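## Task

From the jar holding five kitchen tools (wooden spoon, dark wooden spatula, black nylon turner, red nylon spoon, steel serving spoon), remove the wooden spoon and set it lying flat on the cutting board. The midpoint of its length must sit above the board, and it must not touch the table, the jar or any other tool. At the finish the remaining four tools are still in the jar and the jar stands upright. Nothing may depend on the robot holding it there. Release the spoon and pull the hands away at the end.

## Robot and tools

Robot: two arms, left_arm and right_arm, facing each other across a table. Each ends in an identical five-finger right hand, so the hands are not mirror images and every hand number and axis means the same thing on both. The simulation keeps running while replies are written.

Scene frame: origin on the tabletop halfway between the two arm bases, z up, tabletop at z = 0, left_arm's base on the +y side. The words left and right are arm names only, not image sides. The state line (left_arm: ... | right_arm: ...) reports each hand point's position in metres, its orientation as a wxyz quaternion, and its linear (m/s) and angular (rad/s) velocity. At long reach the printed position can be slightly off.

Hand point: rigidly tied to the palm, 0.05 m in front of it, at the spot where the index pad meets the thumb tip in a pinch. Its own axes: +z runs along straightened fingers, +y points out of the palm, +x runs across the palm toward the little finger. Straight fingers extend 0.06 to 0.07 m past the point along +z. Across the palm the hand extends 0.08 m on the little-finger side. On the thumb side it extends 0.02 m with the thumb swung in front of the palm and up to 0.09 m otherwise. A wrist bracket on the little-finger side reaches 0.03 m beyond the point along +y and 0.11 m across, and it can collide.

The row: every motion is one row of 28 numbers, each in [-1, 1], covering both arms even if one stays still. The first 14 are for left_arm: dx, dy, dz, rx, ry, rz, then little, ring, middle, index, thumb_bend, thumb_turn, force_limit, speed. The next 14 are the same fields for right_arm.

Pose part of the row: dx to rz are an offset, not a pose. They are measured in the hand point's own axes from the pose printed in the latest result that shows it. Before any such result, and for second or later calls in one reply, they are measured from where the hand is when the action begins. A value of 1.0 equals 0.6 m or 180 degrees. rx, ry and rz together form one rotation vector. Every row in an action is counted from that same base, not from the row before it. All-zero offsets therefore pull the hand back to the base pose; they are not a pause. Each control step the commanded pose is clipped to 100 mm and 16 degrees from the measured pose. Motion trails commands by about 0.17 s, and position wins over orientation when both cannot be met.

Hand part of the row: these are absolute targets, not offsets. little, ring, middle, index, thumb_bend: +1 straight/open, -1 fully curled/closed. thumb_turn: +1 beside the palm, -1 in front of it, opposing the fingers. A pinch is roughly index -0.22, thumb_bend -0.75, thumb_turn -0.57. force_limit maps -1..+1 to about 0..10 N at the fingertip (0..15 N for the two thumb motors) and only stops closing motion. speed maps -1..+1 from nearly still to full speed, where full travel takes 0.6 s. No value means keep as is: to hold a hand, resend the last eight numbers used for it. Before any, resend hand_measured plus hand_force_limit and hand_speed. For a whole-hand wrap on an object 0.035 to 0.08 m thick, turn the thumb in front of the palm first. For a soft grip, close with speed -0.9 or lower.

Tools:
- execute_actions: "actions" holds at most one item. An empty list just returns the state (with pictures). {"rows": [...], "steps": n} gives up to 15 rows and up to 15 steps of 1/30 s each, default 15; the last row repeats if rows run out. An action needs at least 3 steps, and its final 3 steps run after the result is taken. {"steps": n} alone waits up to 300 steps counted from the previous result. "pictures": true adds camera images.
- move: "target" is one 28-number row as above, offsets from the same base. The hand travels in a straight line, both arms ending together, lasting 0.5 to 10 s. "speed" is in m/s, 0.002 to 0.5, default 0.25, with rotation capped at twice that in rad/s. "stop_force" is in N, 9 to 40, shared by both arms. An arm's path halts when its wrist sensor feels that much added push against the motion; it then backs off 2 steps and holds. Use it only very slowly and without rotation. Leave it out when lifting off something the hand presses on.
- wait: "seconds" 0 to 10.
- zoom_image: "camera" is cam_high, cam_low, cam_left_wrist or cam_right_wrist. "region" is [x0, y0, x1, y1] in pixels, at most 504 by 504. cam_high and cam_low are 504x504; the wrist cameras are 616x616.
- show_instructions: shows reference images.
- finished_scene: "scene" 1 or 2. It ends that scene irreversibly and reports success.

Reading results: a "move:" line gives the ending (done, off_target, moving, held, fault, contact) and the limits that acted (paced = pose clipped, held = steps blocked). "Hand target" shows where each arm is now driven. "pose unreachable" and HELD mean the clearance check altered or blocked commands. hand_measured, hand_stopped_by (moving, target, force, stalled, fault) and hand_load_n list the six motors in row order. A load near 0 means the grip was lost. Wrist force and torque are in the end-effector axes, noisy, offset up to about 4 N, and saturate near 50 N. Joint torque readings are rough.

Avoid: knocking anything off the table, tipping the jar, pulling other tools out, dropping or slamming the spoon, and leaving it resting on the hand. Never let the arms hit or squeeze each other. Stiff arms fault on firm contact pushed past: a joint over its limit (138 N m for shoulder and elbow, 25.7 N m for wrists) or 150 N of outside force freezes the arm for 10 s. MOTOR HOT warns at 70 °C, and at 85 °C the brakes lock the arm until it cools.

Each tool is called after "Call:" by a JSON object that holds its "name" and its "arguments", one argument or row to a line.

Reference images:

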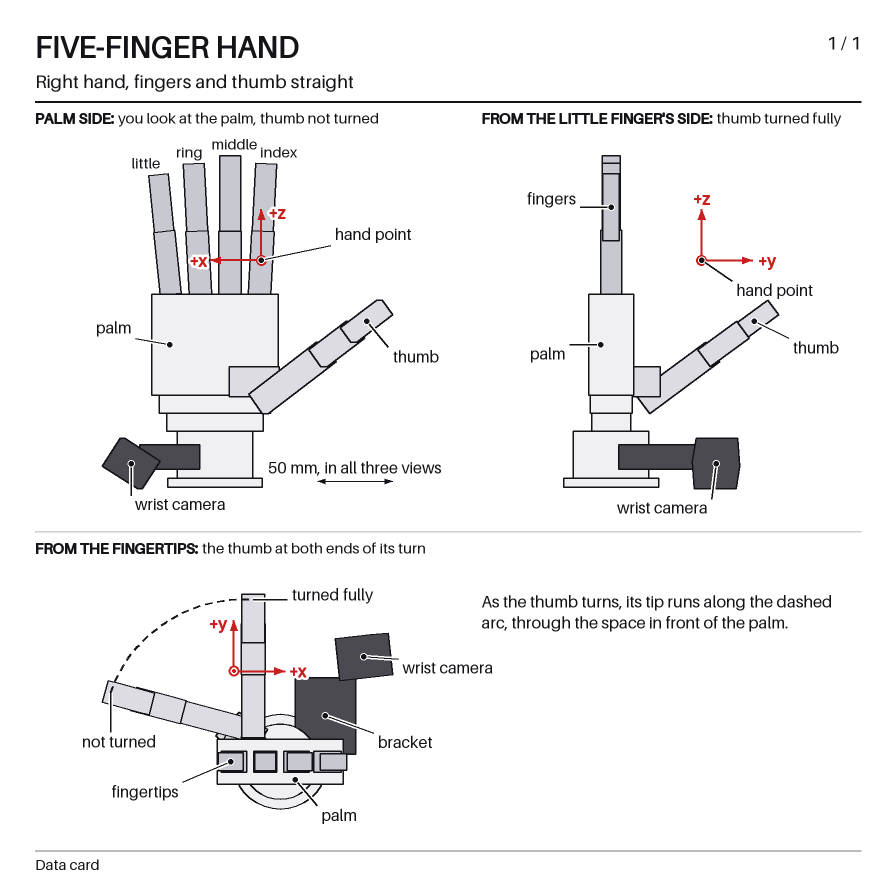

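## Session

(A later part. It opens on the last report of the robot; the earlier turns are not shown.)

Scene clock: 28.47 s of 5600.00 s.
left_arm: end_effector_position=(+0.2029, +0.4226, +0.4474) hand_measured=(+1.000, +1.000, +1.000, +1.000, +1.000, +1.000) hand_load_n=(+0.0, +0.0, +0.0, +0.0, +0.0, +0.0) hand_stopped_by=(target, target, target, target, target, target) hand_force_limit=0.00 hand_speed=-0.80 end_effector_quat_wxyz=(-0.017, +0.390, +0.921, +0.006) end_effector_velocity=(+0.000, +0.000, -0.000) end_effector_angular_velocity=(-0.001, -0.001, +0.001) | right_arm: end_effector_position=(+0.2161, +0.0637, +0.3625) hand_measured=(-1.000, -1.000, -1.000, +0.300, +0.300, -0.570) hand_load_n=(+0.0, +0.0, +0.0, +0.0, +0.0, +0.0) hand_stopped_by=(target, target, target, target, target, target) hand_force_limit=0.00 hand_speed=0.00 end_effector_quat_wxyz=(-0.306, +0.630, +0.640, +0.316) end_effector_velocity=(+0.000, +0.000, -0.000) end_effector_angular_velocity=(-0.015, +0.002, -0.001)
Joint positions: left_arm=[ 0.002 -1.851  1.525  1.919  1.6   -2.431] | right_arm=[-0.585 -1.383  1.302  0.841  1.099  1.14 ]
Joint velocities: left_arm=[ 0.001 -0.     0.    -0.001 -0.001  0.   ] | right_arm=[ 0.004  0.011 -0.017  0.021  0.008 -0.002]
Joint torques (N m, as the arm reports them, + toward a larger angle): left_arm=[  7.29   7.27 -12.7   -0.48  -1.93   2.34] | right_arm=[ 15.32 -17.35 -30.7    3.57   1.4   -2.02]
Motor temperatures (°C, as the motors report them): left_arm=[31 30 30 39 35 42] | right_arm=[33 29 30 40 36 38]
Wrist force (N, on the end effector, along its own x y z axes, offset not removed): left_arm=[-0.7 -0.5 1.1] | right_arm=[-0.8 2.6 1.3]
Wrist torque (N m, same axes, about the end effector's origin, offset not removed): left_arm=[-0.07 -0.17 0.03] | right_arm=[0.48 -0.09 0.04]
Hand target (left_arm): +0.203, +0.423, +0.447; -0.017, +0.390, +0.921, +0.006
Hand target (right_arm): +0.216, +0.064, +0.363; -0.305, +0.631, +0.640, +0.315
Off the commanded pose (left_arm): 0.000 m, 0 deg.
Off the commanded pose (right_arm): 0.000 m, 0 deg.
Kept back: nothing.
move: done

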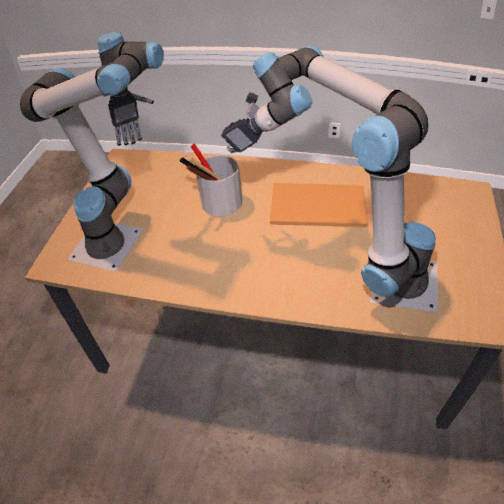

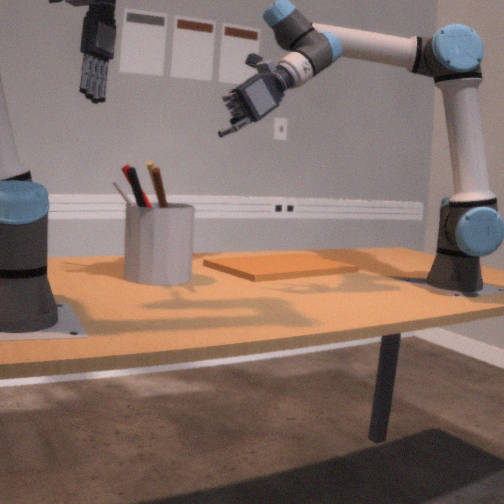

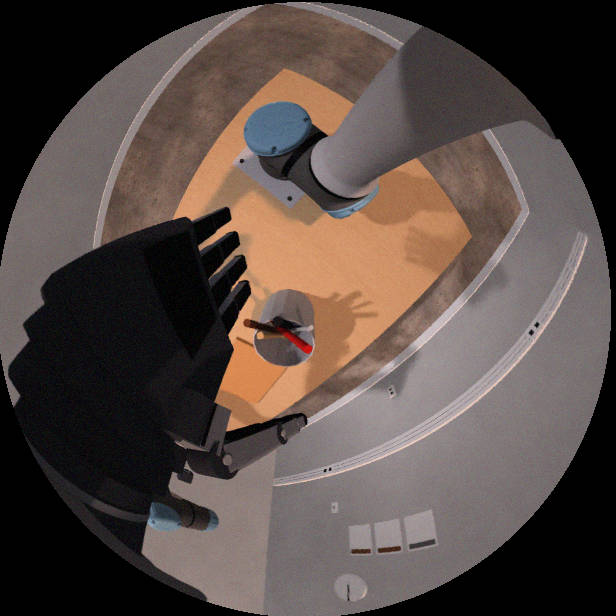

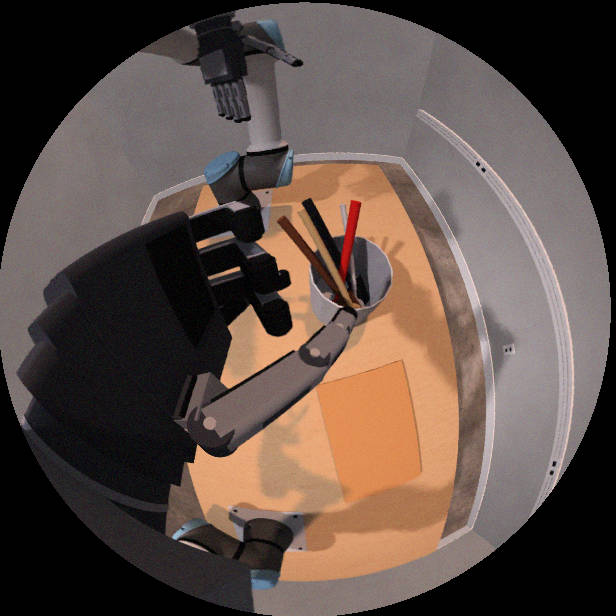

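Call:
{"name": "move", "arguments": {
  "target": [0,0,0,0,0,0,1,1,1,1,1,1,0,-0.8,0.057,-0.067,0.28,0,0,0,-1,-1,-1,0.3,0.3,-0.57,0,0],
  "speed": 0.1
}}

Call:
{"name": "zoom_image", "arguments": {
  "camera": "cam_right_wrist",
  "region": [158, 130, 458, 430]
}}

Call:
{"name": "zoom_image", "arguments": {
  "camera": "cam_low",
  "region": [80, 90, 260, 270]
}}

Scene clock: 31.03 s of 5600.00 s.
left_arm: end_effector_position=(+0.2029, +0.4226, +0.4474) hand_measured=(+1.000, +1.000, +1.000, +1.000, +1.000, +1.000) hand_load_n=(+0.0, +0.0, +0.0, +0.0, +0.0, +0.0) hand_stopped_by=(target, target, target, target, target, target) hand_force_limit=0.00 hand_speed=-0.80 end_effector_quat_wxyz=(-0.017, +0.390, +0.921, +0.006) end_effector_velocity=(-0.000, -0.000, -0.000) end_effector_angular_velocity=(+0.000, +0.000, -0.000) | right_arm: end_effector_position=(+0.1761, +0.2167, +0.2859) hand_measured=(-1.000, -1.000, -1.000, +0.300, +0.300, -0.570) hand_load_n=(+0.0, +0.0, +0.0, +0.0, +0.0, +0.0) hand_stopped_by=(target, target, target, target, target, target) hand_force_limit=0.00 hand_speed=0.00 end_effector_quat_wxyz=(-0.306, +0.630, +0.640, +0.316) end_effector_velocity=(-0.001, +0.003, -0.001) end_effector_angular_velocity=(-0.000, +0.001, -0.000)
Joint positions: left_arm=[ 0.002 -1.851  1.525  1.919  1.6   -2.431] | right_arm=[-0.354 -1.028  0.995  0.73   1.271  1.305]
Joint velocities: left_arm=[-0.  0. -0. -0.  0.  0.] | right_arm=[ 0.003  0.007 -0.01   0.003  0.002  0.003]
Joint torques (N m, as the arm reports them, + toward a larger angle): left_arm=[  7.29   7.62 -12.28  -0.44  -1.89   2.39] | right_arm=[ 14.16 -33.74 -29.26   3.06   1.98   2.78]
Motor temperatures (°C, as the motors report them): left_arm=[31 30 30 39 35 42] | right_arm=[33 29 30 40 36 38]
Wrist force (N, on the end effector, along its own x y z axes, offset not removed): left_arm=[0.5 -1.4 0.5] | right_arm=[0.7 0.8 2.7]
Wrist torque (N m, same axes, about the end effector's origin, offset not removed): left_arm=[-0.23 -0.36 0.03] | right_arm=[0.10 -0.36 0.05]
Hand target (left_arm): +0.203, +0.423, +0.447; -0.017, +0.390, +0.921, +0.006
Hand target (right_arm): +0.176, +0.217, +0.286; -0.306, +0.630, +0.640, +0.316
Off the commanded pose (left_arm): 0.000 m, 0 deg.
Off the commanded pose (right_arm): 0.001 m, 0 deg.
Kept back: nothing.
move: done

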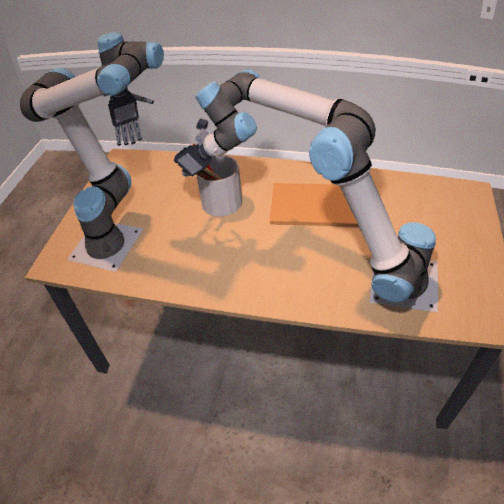

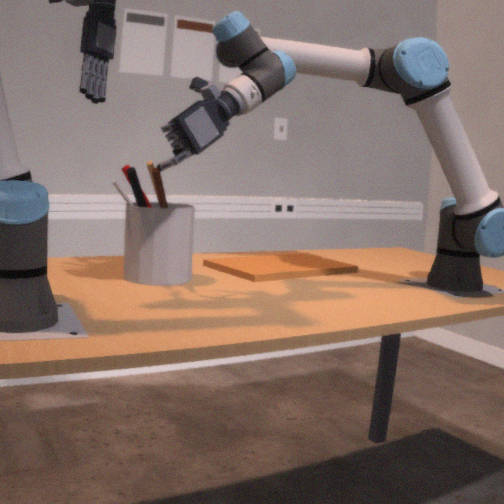

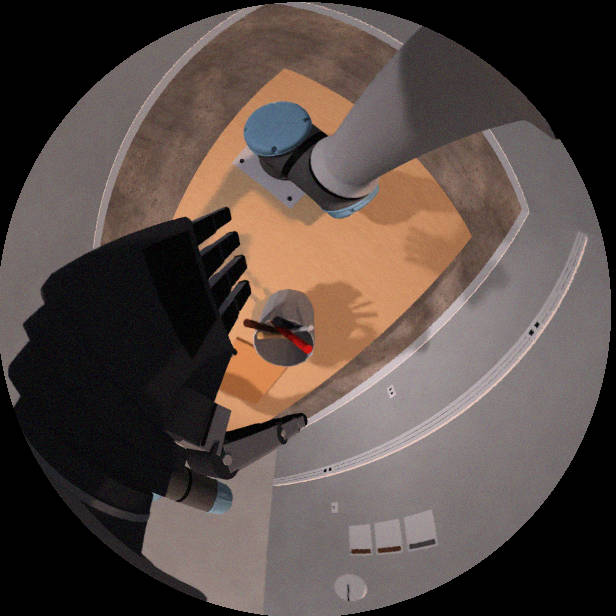

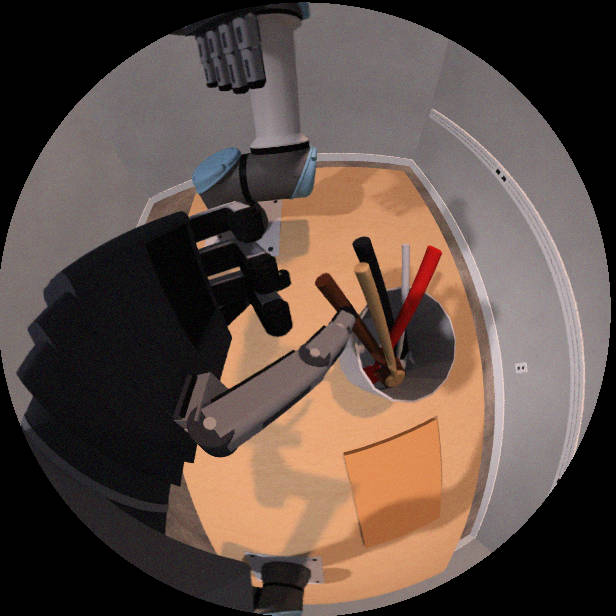

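Region (158, 130, 458, 430) of cam_right_wrist's 616x616 image, scaled by 1.680, with more detail than that image has.

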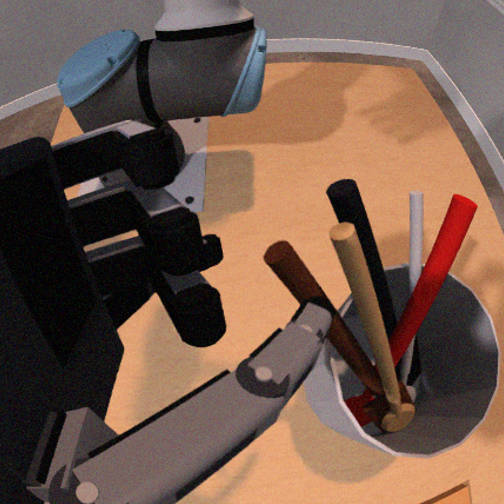

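Region (80, 90, 260, 270) of cam_low's 504x504 image, scaled by 2.800, with more detail than that image has.

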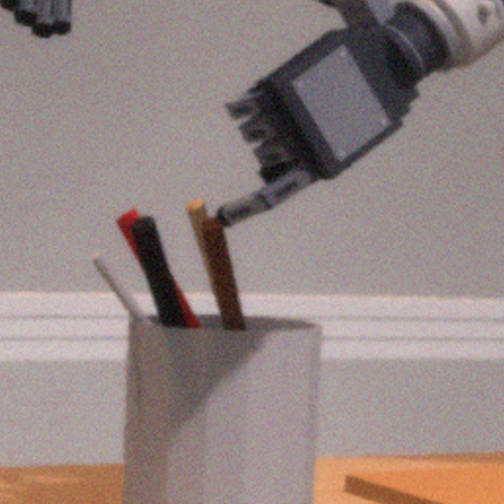

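Call:
{"name": "move", "arguments": {
  "target": [0,0,0,0,0,0,1,1,1,1,1,1,0,-0.8,0.02,0.07,0,0,0,0,-1,-1,-1,0.3,0.3,-0.57,0,0],
  "speed": 0.05
}}

Call:
{"name": "zoom_image", "arguments": {
  "camera": "cam_right_wrist",
  "region": [158, 130, 458, 430]
}}

Call:
{"name": "zoom_image", "arguments": {
  "camera": "cam_low",
  "region": [80, 90, 260, 270]
}}

Scene clock: 32.57 s of 5600.00 s.
left_arm: end_effector_position=(+0.2029, +0.4226, +0.4474) hand_measured=(+1.000, +1.000, +1.000, +1.000, +1.000, +1.000) hand_load_n=(+0.0, +0.0, +0.0, +0.0, +0.0, +0.0) hand_stopped_by=(target, target, target, target, target, target) hand_force_limit=0.00 hand_speed=-0.80 end_effector_quat_wxyz=(-0.017, +0.390, +0.921, +0.006) end_effector_velocity=(+0.000, +0.000, -0.000) end_effector_angular_velocity=(+0.001, -0.000, +0.001) | right_arm: end_effector_position=(+0.2175, +0.2243, +0.2961) hand_measured=(-1.000, -1.000, -1.000, +0.300, +0.300, -0.570) hand_load_n=(+0.0, +0.0, +0.0, +0.0, +0.0, +0.0) hand_stopped_by=(target, target, target, target, target, target) hand_force_limit=0.00 hand_speed=0.00 end_effector_quat_wxyz=(-0.306, +0.630, +0.640, +0.316) end_effector_velocity=(+0.003, +0.001, +0.001) end_effector_angular_velocity=(-0.001, +0.001, +0.000)
Joint positions: left_arm=[ 0.002 -1.851  1.525  1.919  1.6   -2.431] | right_arm=[-0.417 -0.978  0.893  0.796  1.224  1.263]
Joint velocities: left_arm=[ 0.001  0.     0.     0.    -0.    -0.   ] | right_arm=[-0.004  0.005 -0.01   0.007 -0.003 -0.003]
Joint torques (N m, as the arm reports them, + toward a larger angle): left_arm=[  6.77   7.52 -12.28  -0.34  -2.01   2.39] | right_arm=[-14.31 -34.02 -30.66   2.83  -2.11  -2.09]
Motor temperatures (°C, as the motors report them): left_arm=[31 30 30 39 35 42] | right_arm=[33 29 30 40 36 38]
Wrist force (N, on the end effector, along its own x y z axes, offset not removed): left_arm=[0.7 -0.9 0.5] | right_arm=[0.6 2.0 2.8]
Wrist torque (N m, same axes, about the end effector's origin, offset not removed): left_arm=[-0.10 -0.41 0.15] | right_arm=[0.26 -0.39 0.01]
Hand target (left_arm): +0.203, +0.423, +0.447; -0.017, +0.390, +0.921, +0.006
Hand target (right_arm): +0.218, +0.224, +0.296; -0.306, +0.630, +0.640, +0.316
Off the commanded pose (left_arm): 0.000 m, 0 deg.
Off the commanded pose (right_arm): 0.000 m, 0 deg.
Kept back: nothing.
move: done

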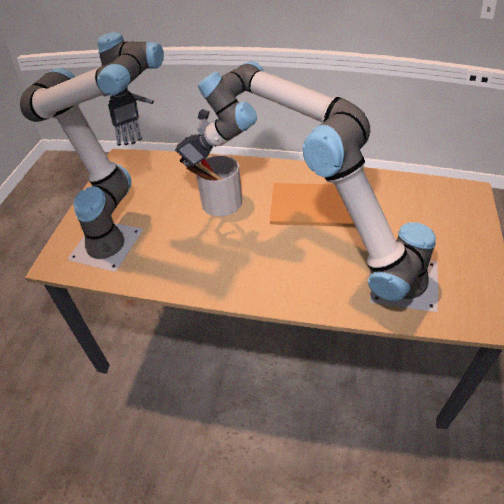

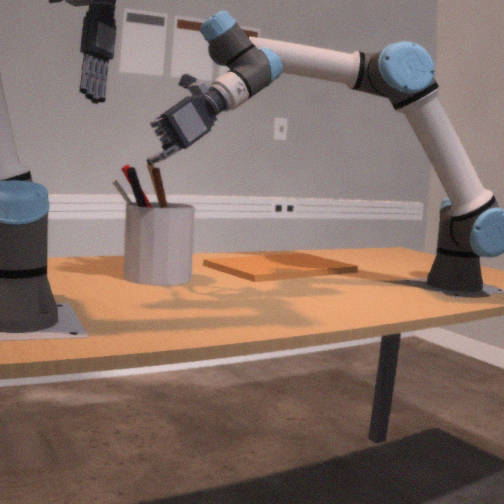

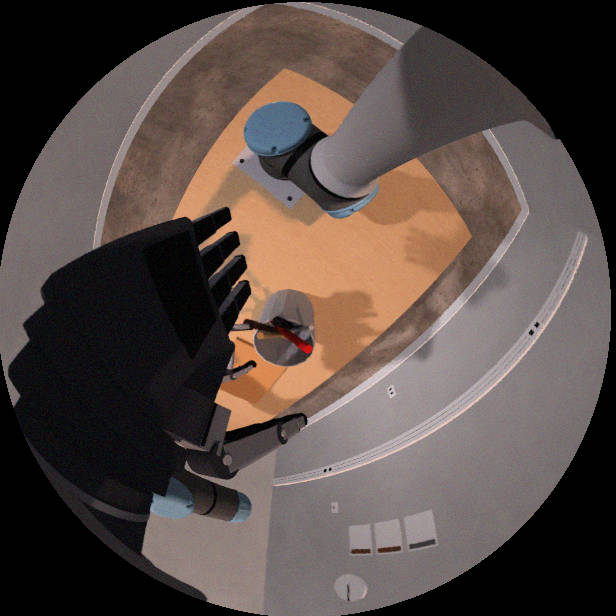

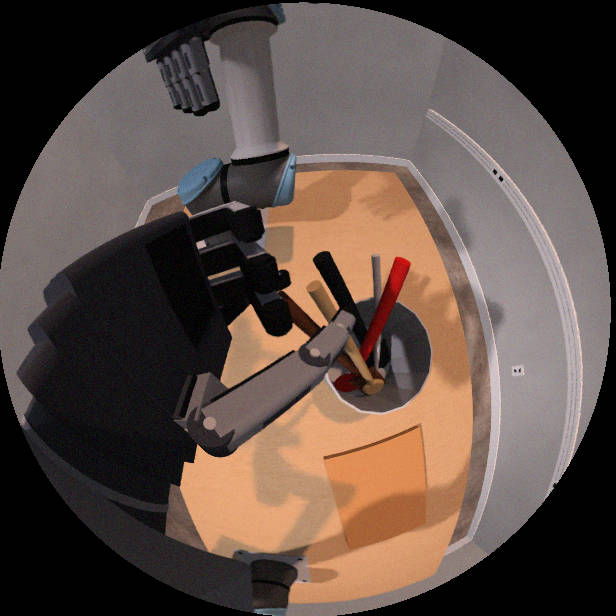

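Region (158, 130, 458, 430) of cam_right_wrist's 616x616 image, scaled by 1.680, with more detail than that image has.

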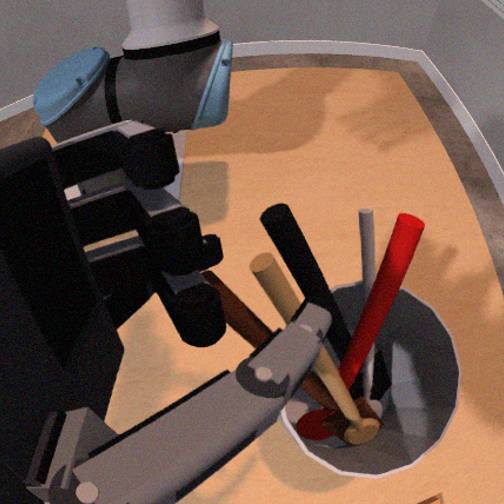

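Region (80, 90, 260, 270) of cam_low's 504x504 image, scaled by 2.800, with more detail than that image has.

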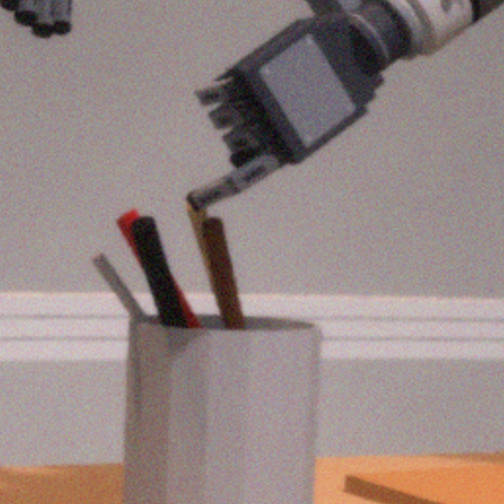

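Call:
{"name": "move", "arguments": {
  "target": [0,0,0,0,0,0,1,1,1,1,1,1,0,-0.8,-0.045,0,0.05,0,0,0,-1,-1,-1,0.3,0.3,-0.57,0,0],
  "speed": 0.04
}}

Call:
{"name": "zoom_image", "arguments": {
  "camera": "cam_right_wrist",
  "region": [158, 130, 458, 430]
}}

Call:
{"name": "zoom_image", "arguments": {
  "camera": "cam_low",
  "region": [80, 90, 260, 270]
}}

Call:
{"name": "zoom_image", "arguments": {
  "camera": "cam_left_wrist",
  "region": [200, 270, 350, 420]
}}

Scene clock: 34.23 s of 5600.00 s.
left_arm: end_effector_position=(+0.2029, +0.4226, +0.4474) hand_measured=(+1.000, +1.000, +1.000, +1.000, +1.000, +1.000) hand_load_n=(+0.0, +0.0, +0.0, +0.0, +0.0, +0.0) hand_stopped_by=(target, target, target, target, target, target) hand_force_limit=0.00 hand_speed=-0.80 end_effector_quat_wxyz=(-0.017, +0.390, +0.921, +0.006) end_effector_velocity=(-0.000, -0.001, +0.000) end_effector_angular_velocity=(+0.001, -0.001, -0.001) | right_arm: end_effector_position=(+0.2182, +0.2314, +0.2567) hand_measured=(-1.000, -1.000, -1.000, +0.300, +0.300, -0.570) hand_load_n=(+0.0, +0.0, +0.0, +0.0, +0.0, +0.0) hand_stopped_by=(target, target, target, target, target, target) hand_force_limit=0.00 hand_speed=0.00 end_effector_quat_wxyz=(-0.306, +0.630, +0.640, +0.316) end_effector_velocity=(+0.000, +0.000, -0.003) end_effector_angular_velocity=(+0.000, +0.000, -0.000)
Joint positions: left_arm=[ 0.002 -1.851  1.525  1.919  1.6   -2.431] | right_arm=[-0.412 -0.961  0.967  0.705  1.227  1.266]
Joint velocities: left_arm=[-0.002  0.001 -0.     0.    -0.001 -0.001] | right_arm=[-0.     0.001  0.004 -0.006 -0.     0.   ]
Joint torques (N m, as the arm reports them, + toward a larger angle): left_arm=[  7.05   7.82 -11.84  -0.35  -1.96   2.43] | right_arm=[ 14.97 -36.1  -10.6   -2.23   1.61   2.49]
Motor temperatures (°C, as the motors report them): left_arm=[31 30 30 39 35 42] | right_arm=[33 29 30 40 36 38]
Wrist force (N, on the end effector, along its own x y z axes, offset not removed): left_arm=[0.3 -1.4 1.1] | right_arm=[0.6 2.8 1.5]
Wrist torque (N m, same axes, about the end effector's origin, offset not removed): left_arm=[-0.24 -0.29 0.14] | right_arm=[0.56 -0.31 0.07]
Hand target (left_arm): +0.203, +0.423, +0.447; -0.017, +0.390, +0.921, +0.006
Hand target (right_arm): +0.218, +0.231, +0.256; -0.306, +0.630, +0.640, +0.316
Off the commanded pose (left_arm): 0.000 m, 0 deg.
Off the commanded pose (right_arm): 0.000 m, 0 deg.
Kept back: nothing.
move: done

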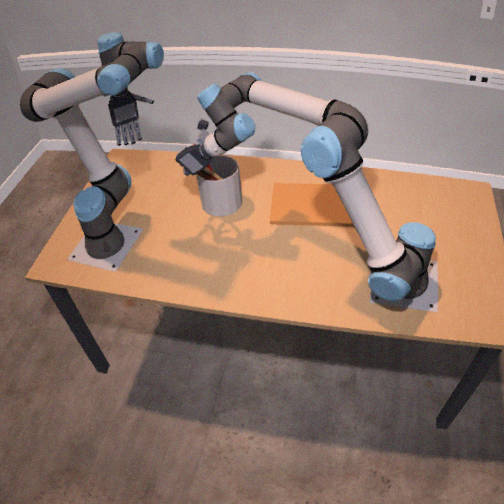

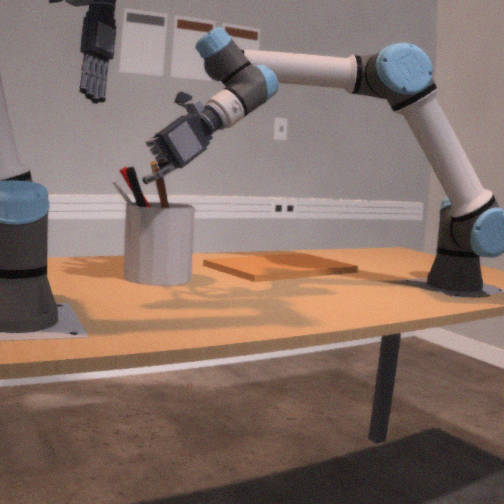

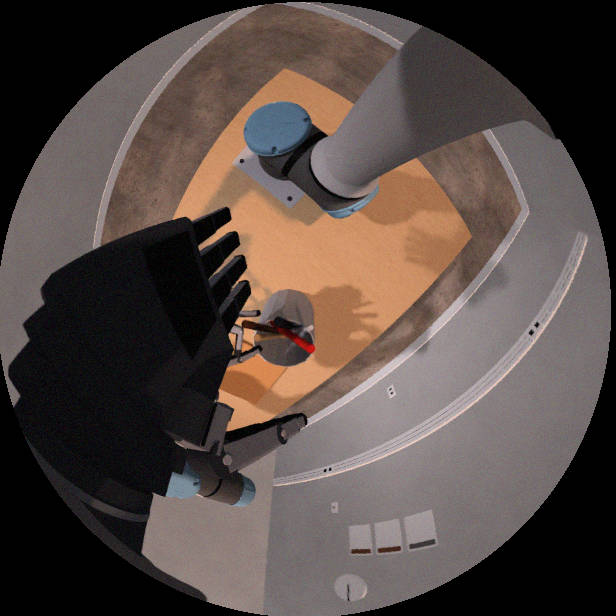

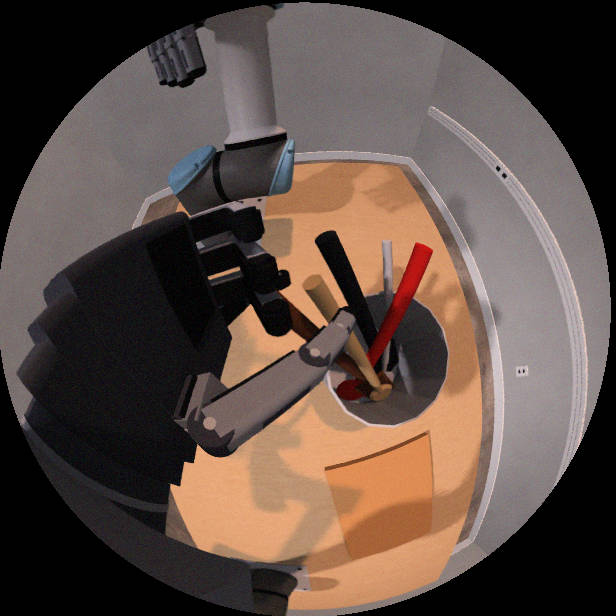

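Region (158, 130, 458, 430) of cam_right_wrist's 616x616 image, scaled by 1.680, with more detail than that image has.

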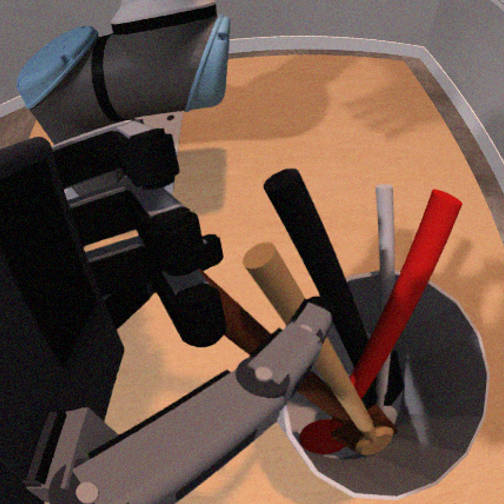

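Region (80, 90, 260, 270) of cam_low's 504x504 image, scaled by 2.800, with more detail than that image has.

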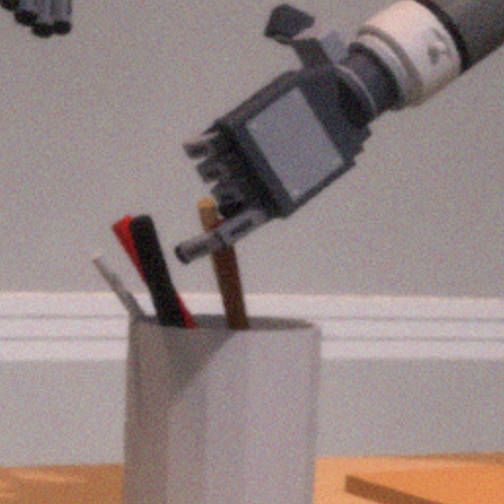

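Region (200, 270, 350, 420) of cam_left_wrist's 616x616 image, scaled by 3.360, with more detail than that image has.

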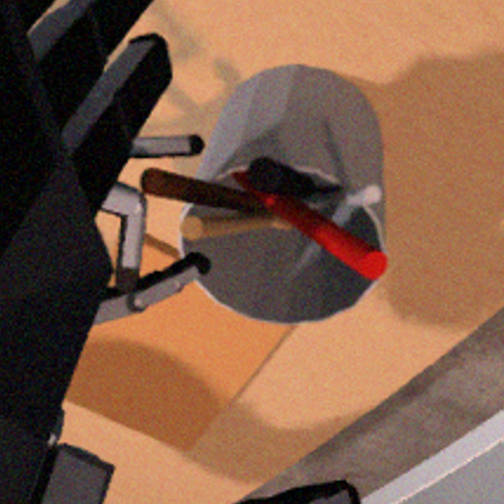

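Call:
{"name": "move", "arguments": {
  "target": [0,0,0,0,0,0,1,1,1,1,1,1,0,-0.8,0.01,0.045,0,0,0,0,-1,-1,-1,0.1,0.3,-0.57,0,0],
  "speed": 0.03
}}

Call:
{"name": "zoom_image", "arguments": {
  "camera": "cam_right_wrist",
  "region": [158, 130, 458, 430]
}}

Call:
{"name": "zoom_image", "arguments": {
  "camera": "cam_left_wrist",
  "region": [200, 270, 350, 420]
}}

Scene clock: 35.77 s of 5600.00 s.
left_arm: end_effector_position=(+0.2029, +0.4226, +0.4474) hand_measured=(+1.000, +1.000, +1.000, +1.000, +1.000, +1.000) hand_load_n=(+0.0, +0.0, +0.0, +0.0, +0.0, +0.0) hand_stopped_by=(target, target, target, target, target, target) hand_force_limit=0.00 hand_speed=-0.80 end_effector_quat_wxyz=(-0.017, +0.390, +0.921, +0.006) end_effector_velocity=(+0.000, -0.000, -0.000) end_effector_angular_velocity=(+0.003, -0.001, +0.001) | right_arm: end_effector_position=(+0.2447, +0.2352, +0.2618) hand_measured=(-1.000, -1.000, -1.000, +0.100, +0.300, -0.570) hand_load_n=(+0.0, +0.0, +0.0, +0.0, +0.0, +0.0) hand_stopped_by=(target, target, target, target, target, target) hand_force_limit=0.00 hand_speed=0.00 end_effector_quat_wxyz=(-0.306, +0.630, +0.640, +0.316) end_effector_velocity=(+0.004, +0.000, +0.001) end_effector_angular_velocity=(-0.001, -0.002, -0.000)
Joint positions: left_arm=[ 0.002 -1.851  1.525  1.919  1.6   -2.431] | right_arm=[-0.45  -0.929  0.902  0.746  1.199  1.239]
Joint velocities: left_arm=[-0.001  0.002  0.     0.001 -0.001 -0.001] | right_arm=[-0.005  0.004 -0.009  0.006 -0.002 -0.005]
Joint torques (N m, as the arm reports them, + toward a larger angle): left_arm=[  6.95   7.71 -12.04  -0.46  -1.99   2.44] | right_arm=[-14.87 -35.31 -30.87   3.59  -1.96  -2.2 ]
Motor temperatures (°C, as the motors report them): left_arm=[31 30 30 39 35 42] | right_arm=[33 29 30 40 36 38]
Wrist force (N, on the end effector, along its own x y z axes, offset not removed): left_arm=[0.4 -1.1 1.8] | right_arm=[2.8 2.3 1.6]
Wrist torque (N m, same axes, about the end effector's origin, offset not removed): left_arm=[-0.23 -0.37 0.11] | right_arm=[0.47 -0.63 0.19]
Hand target (left_arm): +0.203, +0.423, +0.447; -0.017, +0.390, +0.921, +0.006
Hand target (right_arm): +0.245, +0.235, +0.262; -0.306, +0.630, +0.640, +0.316
Off the commanded pose (left_arm): 0.000 m, 0 deg.
Off the commanded pose (right_arm): 0.000 m, 0 deg.
Kept back: nothing.
move: done

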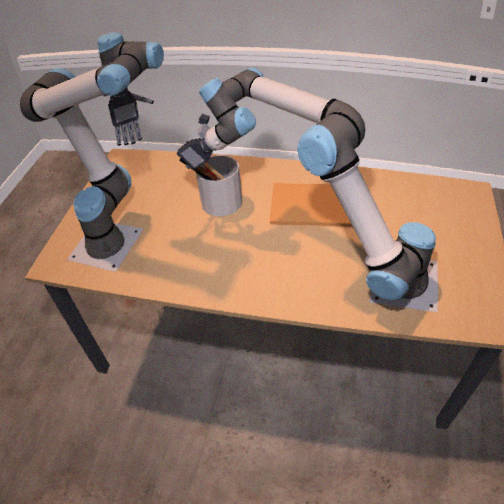

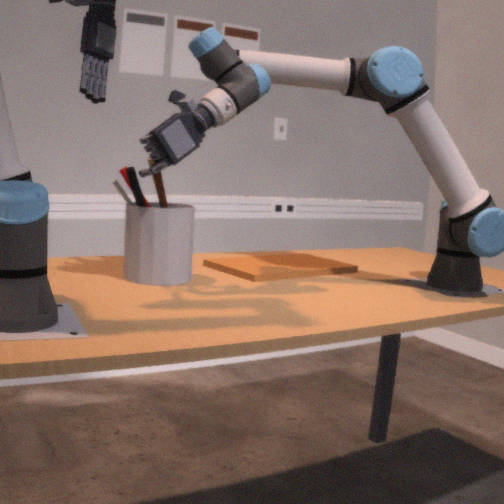

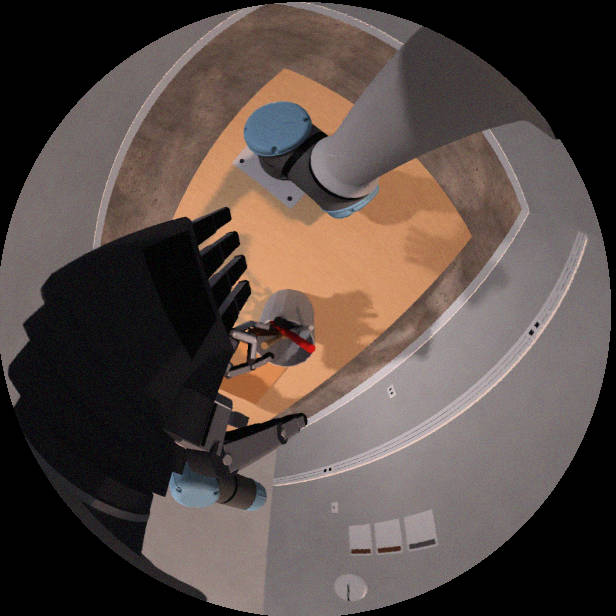

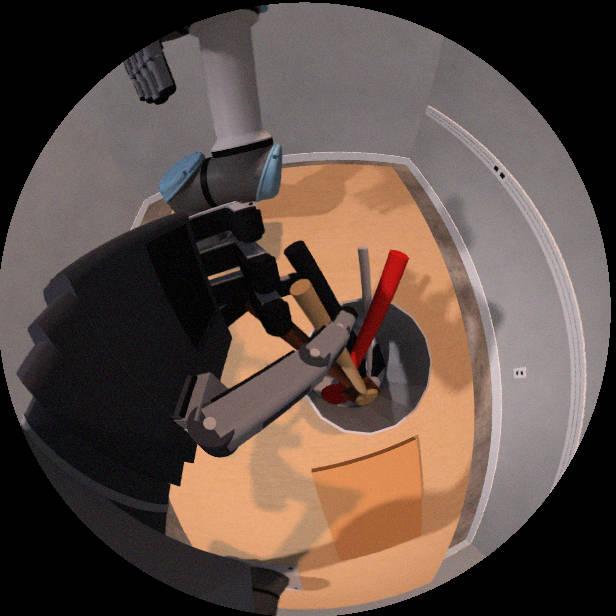

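Region (158, 130, 458, 430) of cam_right_wrist's 616x616 image, scaled by 1.680, with more detail than that image has.

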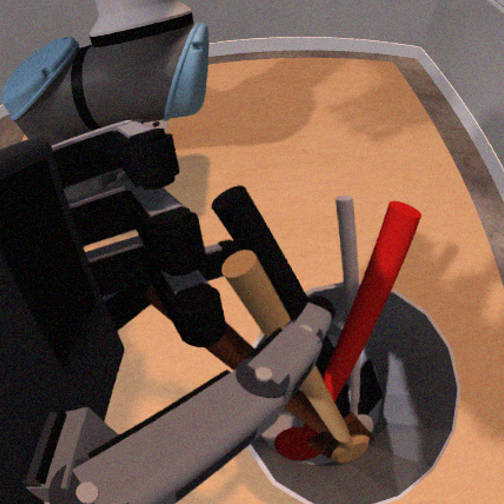

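Region (200, 270, 350, 420) of cam_left_wrist's 616x616 image, scaled by 3.360, with more detail than that image has.

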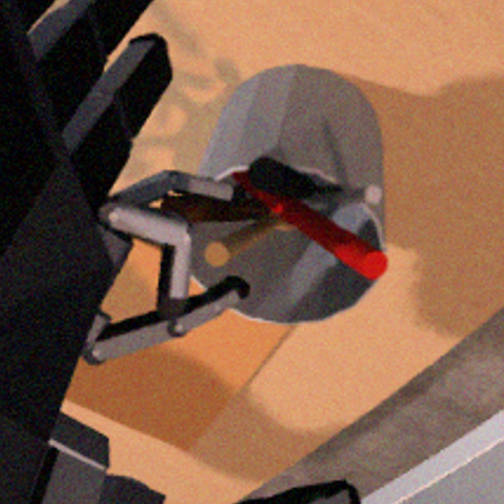

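Call:
{"name": "execute_actions", "arguments": {
  "actions": [
    {"rows":[[0,0,0,0,0,0,1,1,1,1,1,1,0,-0.8,0,0,0,0,0,0,-1,-1,-1,-0.5,-0.85,-0.57,0.2,-0.5]],"steps":15}
  ]
}}

Call:
{"name": "execute_actions", "arguments": {
  "actions": [
    {"steps":60}
  ],
  "pictures": true
}}

Call:
{"name": "zoom_image", "arguments": {
  "camera": "cam_right_wrist",
  "region": [158, 130, 458, 430]
}}

Scene clock: 36.30 s of 5600.00 s.
left_arm: end_effector_position=(+0.2029, +0.4226, +0.4474) hand_measured=(+1.000, +1.000, +1.000, +1.000, +1.000, +1.000) hand_load_n=(+0.0, +0.0, +0.0, +0.0, +0.0, +0.0) hand_stopped_by=(target, target, target, target, target, target) hand_force_limit=0.00 hand_speed=-0.80 end_effector_quat_wxyz=(-0.017, +0.390, +0.921, +0.006) end_effector_velocity=(+0.000, -0.000, +0.000) end_effector_angular_velocity=(-0.001, -0.000, +0.000) | right_arm: end_effector_position=(+0.2449, +0.2351, +0.2618) hand_measured=(-1.000, -1.000, -1.000, -0.148, +0.144, -0.570) hand_load_n=(+0.0, +0.0, +0.0, +0.0, +0.0, +0.0) hand_stopped_by=(target, target, target, moving, moving, target) hand_force_limit=0.20 hand_speed=-0.50 end_effector_quat_wxyz=(-0.306, +0.630, +0.640, +0.316) end_effector_velocity=(-0.000, -0.000, -0.000) end_effector_angular_velocity=(+0.000, +0.001, -0.001)
Joint positions: left_arm=[ 0.002 -1.851  1.525  1.919  1.6   -2.431] | right_arm=[-0.451 -0.929  0.902  0.746  1.198  1.239]
Joint velocities: left_arm=[ 0.     0.    -0.001 -0.    -0.     0.   ] | right_arm=[ 0.    -0.     0.001 -0.001  0.     0.002]
Joint torques (N m, as the arm reports them, + toward a larger angle): left_arm=[  7.55   7.71 -12.37  -0.45  -1.96   2.51] | right_arm=[ 13.21 -54.86 -12.25  -2.13   1.8    2.54]
Motor temperatures (°C, as the motors report them): left_arm=[31 30 30 39 35 42] | right_arm=[33 29 30 40 36 38]
Wrist force (N, on the end effector, along its own x y z axes, offset not removed): left_arm=[0.9 -1.4 0.6] | right_arm=[2.1 0.7 1.7]
Wrist torque (N m, same axes, about the end effector's origin, offset not removed): left_arm=[-0.28 -0.43 0.07] | right_arm=[0.12 -0.61 0.09]
Steps of this call (steps 1 to 4: nothing new was sent; steps 5 to 16: the first 12 steps of this action). Readings (end_effector_position | what the end effector reports):
5: left_arm (+0.2029, +0.4226, +0.4474) | right_arm (+0.2449, +0.2352, +0.2619) | left_arm hand_measured=(+1.000, +1.000, +1.000, +1.000, +1.000, +1.000) hand_load_n=(+0.0, +0.0, +0.0, +0.0, +0.0, +0.0) hand_stopped_by=(target, target, target, target, target, target) hand_force_limit=0.00 hand_speed=-0.80 | right_arm hand_measured=(-1.000, -1.000, -1.000, +0.100, +0.300, -0.570) hand_load_n=(+0.0, +0.0, +0.0, +0.0, +0.0, +0.0) hand_stopped_by=(target, target, target, moving, moving, target) hand_force_limit=0.20 hand_speed=-0.50
6: left_arm (+0.2029, +0.4226, +0.4474) | right_arm (+0.2450, +0.2352, +0.2619) | left_arm hand_measured=(+1.000, +1.000, +1.000, +1.000, +1.000, +1.000) hand_load_n=(+0.0, +0.0, +0.0, +0.0, +0.0, +0.0) hand_stopped_by=(target, target, target, target, target, target) hand_force_limit=0.00 hand_speed=-0.80 | right_arm hand_measured=(-1.000, -1.000, -1.000, +0.100, +0.300, -0.570) hand_load_n=(+0.0, +0.0, +0.0, +0.0, +0.0, +0.0) hand_stopped_by=(target, target, target, moving, moving, target) hand_force_limit=0.20 hand_speed=-0.50
8: left_arm (+0.2029, +0.4226, +0.4474) | right_arm (+0.2450, +0.2352, +0.2619) | left_arm hand_measured=(+1.000, +1.000, +1.000, +1.000, +1.000, +1.000) hand_load_n=(+0.0, +0.0, +0.0, +0.0, +0.0, +0.0) hand_stopped_by=(target, target, target, target, target, target) hand_force_limit=0.00 hand_speed=-0.80 | right_arm hand_measured=(-1.000, -1.000, -1.000, +0.074, +0.284, -0.570) hand_load_n=(+0.0, +0.0, +0.0, +0.0, +0.0, +0.0) hand_stopped_by=(target, target, target, moving, moving, target) hand_force_limit=0.20 hand_speed=-0.50
12: left_arm (+0.2029, +0.4226, +0.4474) | right_arm (+0.2449, +0.2351, +0.2618) | left_arm hand_measured=(+1.000, +1.000, +1.000, +1.000, +1.000, +1.000) hand_load_n=(+0.0, +0.0, +0.0, +0.0, +0.0, +0.0) hand_stopped_by=(target, target, target, target, target, target) hand_force_limit=0.00 hand_speed=-0.80 | right_arm hand_measured=(-1.000, -1.000, -1.000, -0.036, +0.214, -0.570) hand_load_n=(+0.0, +0.0, +0.0, +0.0, +0.0, +0.0) hand_stopped_by=(target, target, target, moving, moving, target) hand_force_limit=0.20 hand_speed=-0.50
16: the state above

Scene clock: 38.30 s of 5600.00 s.
left_arm: end_effector_position=(+0.2029, +0.4226, +0.4474) hand_measured=(+1.000, +1.000, +1.000, +1.000, +1.000, +1.000) hand_load_n=(+0.0, +0.0, +0.0, +0.0, +0.0, +0.0) hand_stopped_by=(target, target, target, target, target, target) hand_force_limit=0.00 hand_speed=-0.80 end_effector_quat_wxyz=(-0.017, +0.390, +0.921, +0.006) end_effector_velocity=(-0.000, -0.000, -0.000) end_effector_angular_velocity=(+0.001, +0.001, -0.001) | right_arm: end_effector_position=(+0.2447, +0.2352, +0.2618) hand_measured=(-1.000, -1.000, -1.000, -0.500, -0.190, -0.570) hand_load_n=(+0.0, +0.0, +0.0, +1.5, +9.0, +0.5) hand_stopped_by=(target, target, target, target, force, target) hand_force_limit=0.20 hand_speed=-0.50 end_effector_quat_wxyz=(-0.306, +0.630, +0.640, +0.316) end_effector_velocity=(+0.000, +0.000, -0.000) end_effector_angular_velocity=(-0.000, -0.001, +0.001)
Joint positions: left_arm=[ 0.002 -1.851  1.525  1.919  1.6   -2.431] | right_arm=[-0.45  -0.929  0.902  0.746  1.199  1.239]
Joint velocities: left_arm=[-0.001  0.     0.001 -0.     0.001  0.   ] | right_arm=[-0.     0.     0.    -0.    -0.    -0.002]
Joint torques (N m, as the arm reports them, + toward a larger angle): left_arm=[  6.73   7.72 -12.58  -0.47  -1.9    2.5 ] | right_arm=[ 14.35 -53.65 -12.22  -2.02   1.33   2.54]
Motor temperatures (°C, as the motors report them): left_arm=[31 30 30 39 35 42] | right_arm=[33 29 30 40 36 38]
Wrist force (N, on the end effector, along its own x y z axes, offset not removed): left_arm=[0.7 -1.9 0.5] | right_arm=[1.3 2.9 2.5]
Wrist torque (N m, same axes, about the end effector's origin, offset not removed): left_arm=[-0.32 -0.30 0.12] | right_arm=[0.45 -0.36 0.11]
Hand target (left_arm): +0.203, +0.423, +0.447; -0.017, +0.390, +0.921, +0.006
Hand target (right_arm): +0.245, +0.235, +0.262; -0.306, +0.630, +0.640, +0.316
Off the commanded pose (left_arm): 0.000 m, 0 deg.
Off the commanded pose (right_arm): 0.000 m, 0 deg.
Kept back: nothing.
Steps of this call (steps 1 to 3: the last 3 steps of your previous action; steps 4 to 60: nothing new was sent). Readings (end_effector_position | what the end effector reports):
1: left_arm (+0.2029, +0.4226, +0.4474) | right_arm (+0.2449, +0.2351, +0.2618) | left_arm hand_measured=(+1.000, +1.000, +1.000, +1.000, +1.000, +1.000) hand_load_n=(+0.0, +0.0, +0.0, +0.0, +0.0, +0.0) hand_stopped_by=(target, target, target, target, target, target) hand_force_limit=0.00 hand_speed=-0.80 | right_arm hand_measured=(-1.000, -1.000, -1.000, -0.176, +0.126, -0.570) hand_load_n=(+0.0, +0.0, +0.0, +0.0, +0.0, +0.0) hand_stopped_by=(target, target, target, moving, moving, target) hand_force_limit=0.20 hand_speed=-0.50
2: left_arm (+0.2029, +0.4226, +0.4474) | right_arm (+0.2449, +0.2351, +0.2618) | left_arm hand_measured=(+1.000, +1.000, +1.000, +1.000, +1.000, +1.000) hand_load_n=(+0.0, +0.0, +0.0, +0.0, +0.0, +0.0) hand_stopped_by=(target, target, target, target, target, target) hand_force_limit=0.00 hand_speed=-0.80 | right_arm hand_measured=(-1.000, -1.000, -1.000, -0.202, +0.110, -0.570) hand_load_n=(+0.0, +0.0, +0.0, +0.5, +0.5, +0.0) hand_stopped_by=(target, target, target, moving, moving, target) hand_force_limit=0.20 hand_speed=-0.50
4: left_arm (+0.2029, +0.4226, +0.4474) | right_arm (+0.2448, +0.2352, +0.2618) | left_arm hand_measured=(+1.000, +1.000, +1.000, +1.000, +1.000, +1.000) hand_load_n=(+0.0, +0.0, +0.0, +0.0, +0.0, +0.0) hand_stopped_by=(target, target, target, target, target, target) hand_force_limit=0.00 hand_speed=-0.80 | right_arm hand_measured=(-1.000, -1.000, -1.000, -0.258, +0.074, -0.570) hand_load_n=(+0.0, +0.0, +0.0, +0.5, +0.5, +0.0) hand_stopped_by=(target, target, target, moving, moving, target) hand_force_limit=0.20 hand_speed=-0.50
8: left_arm (+0.2029, +0.4226, +0.4474) | right_arm (+0.2447, +0.2352, +0.2618) | left_arm hand_measured=(+1.000, +1.000, +1.000, +1.000, +1.000, +1.000) hand_load_n=(+0.0, +0.0, +0.0, +0.0, +0.0, +0.0) hand_stopped_by=(target, target, target, target, target, target) hand_force_limit=0.00 hand_speed=-0.80 | right_arm hand_measured=(-1.000, -1.000, -1.000, -0.370, +0.004, -0.570) hand_load_n=(+0.0, +0.0, +0.0, +0.0, +0.0, +0.0) hand_stopped_by=(target, target, target, moving, moving, target) hand_force_limit=0.20 hand_speed=-0.50
60: the state above

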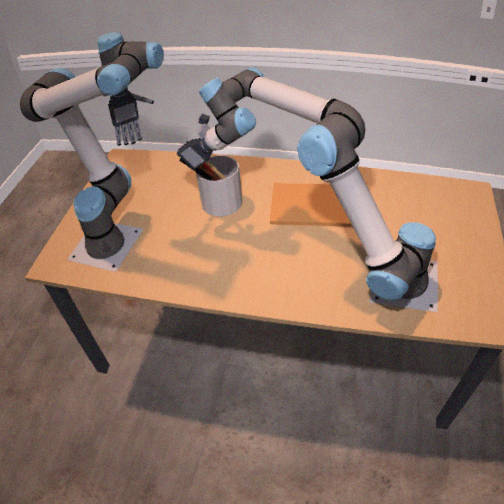

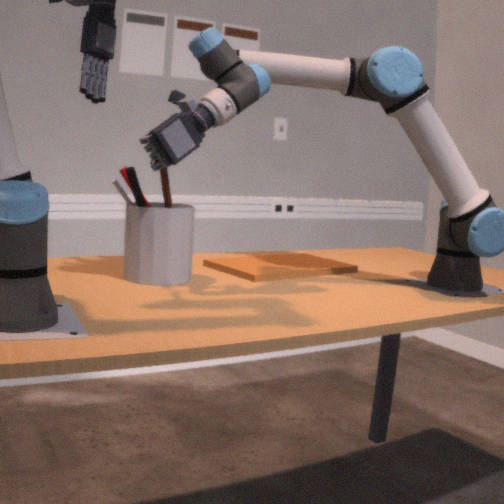

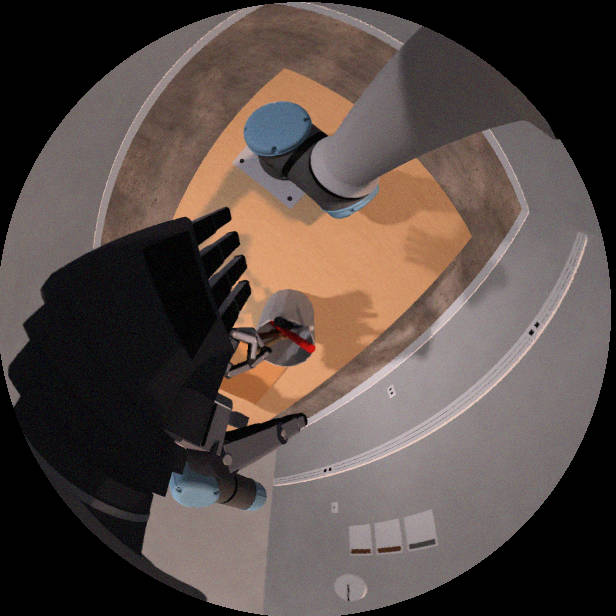

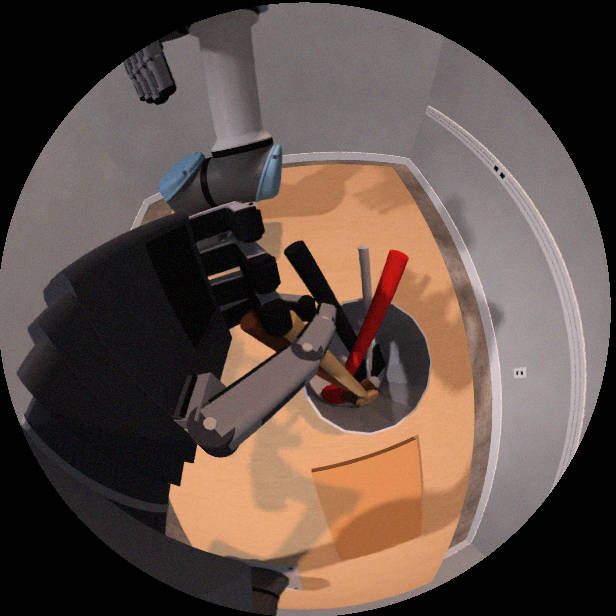

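Region (158, 130, 458, 430) of cam_right_wrist's 616x616 image, scaled by 1.680, with more detail than that image has.

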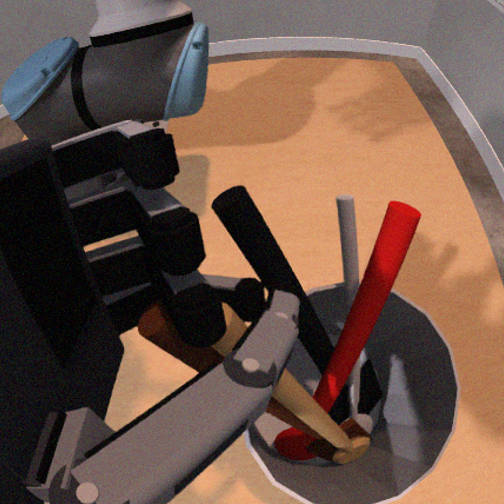

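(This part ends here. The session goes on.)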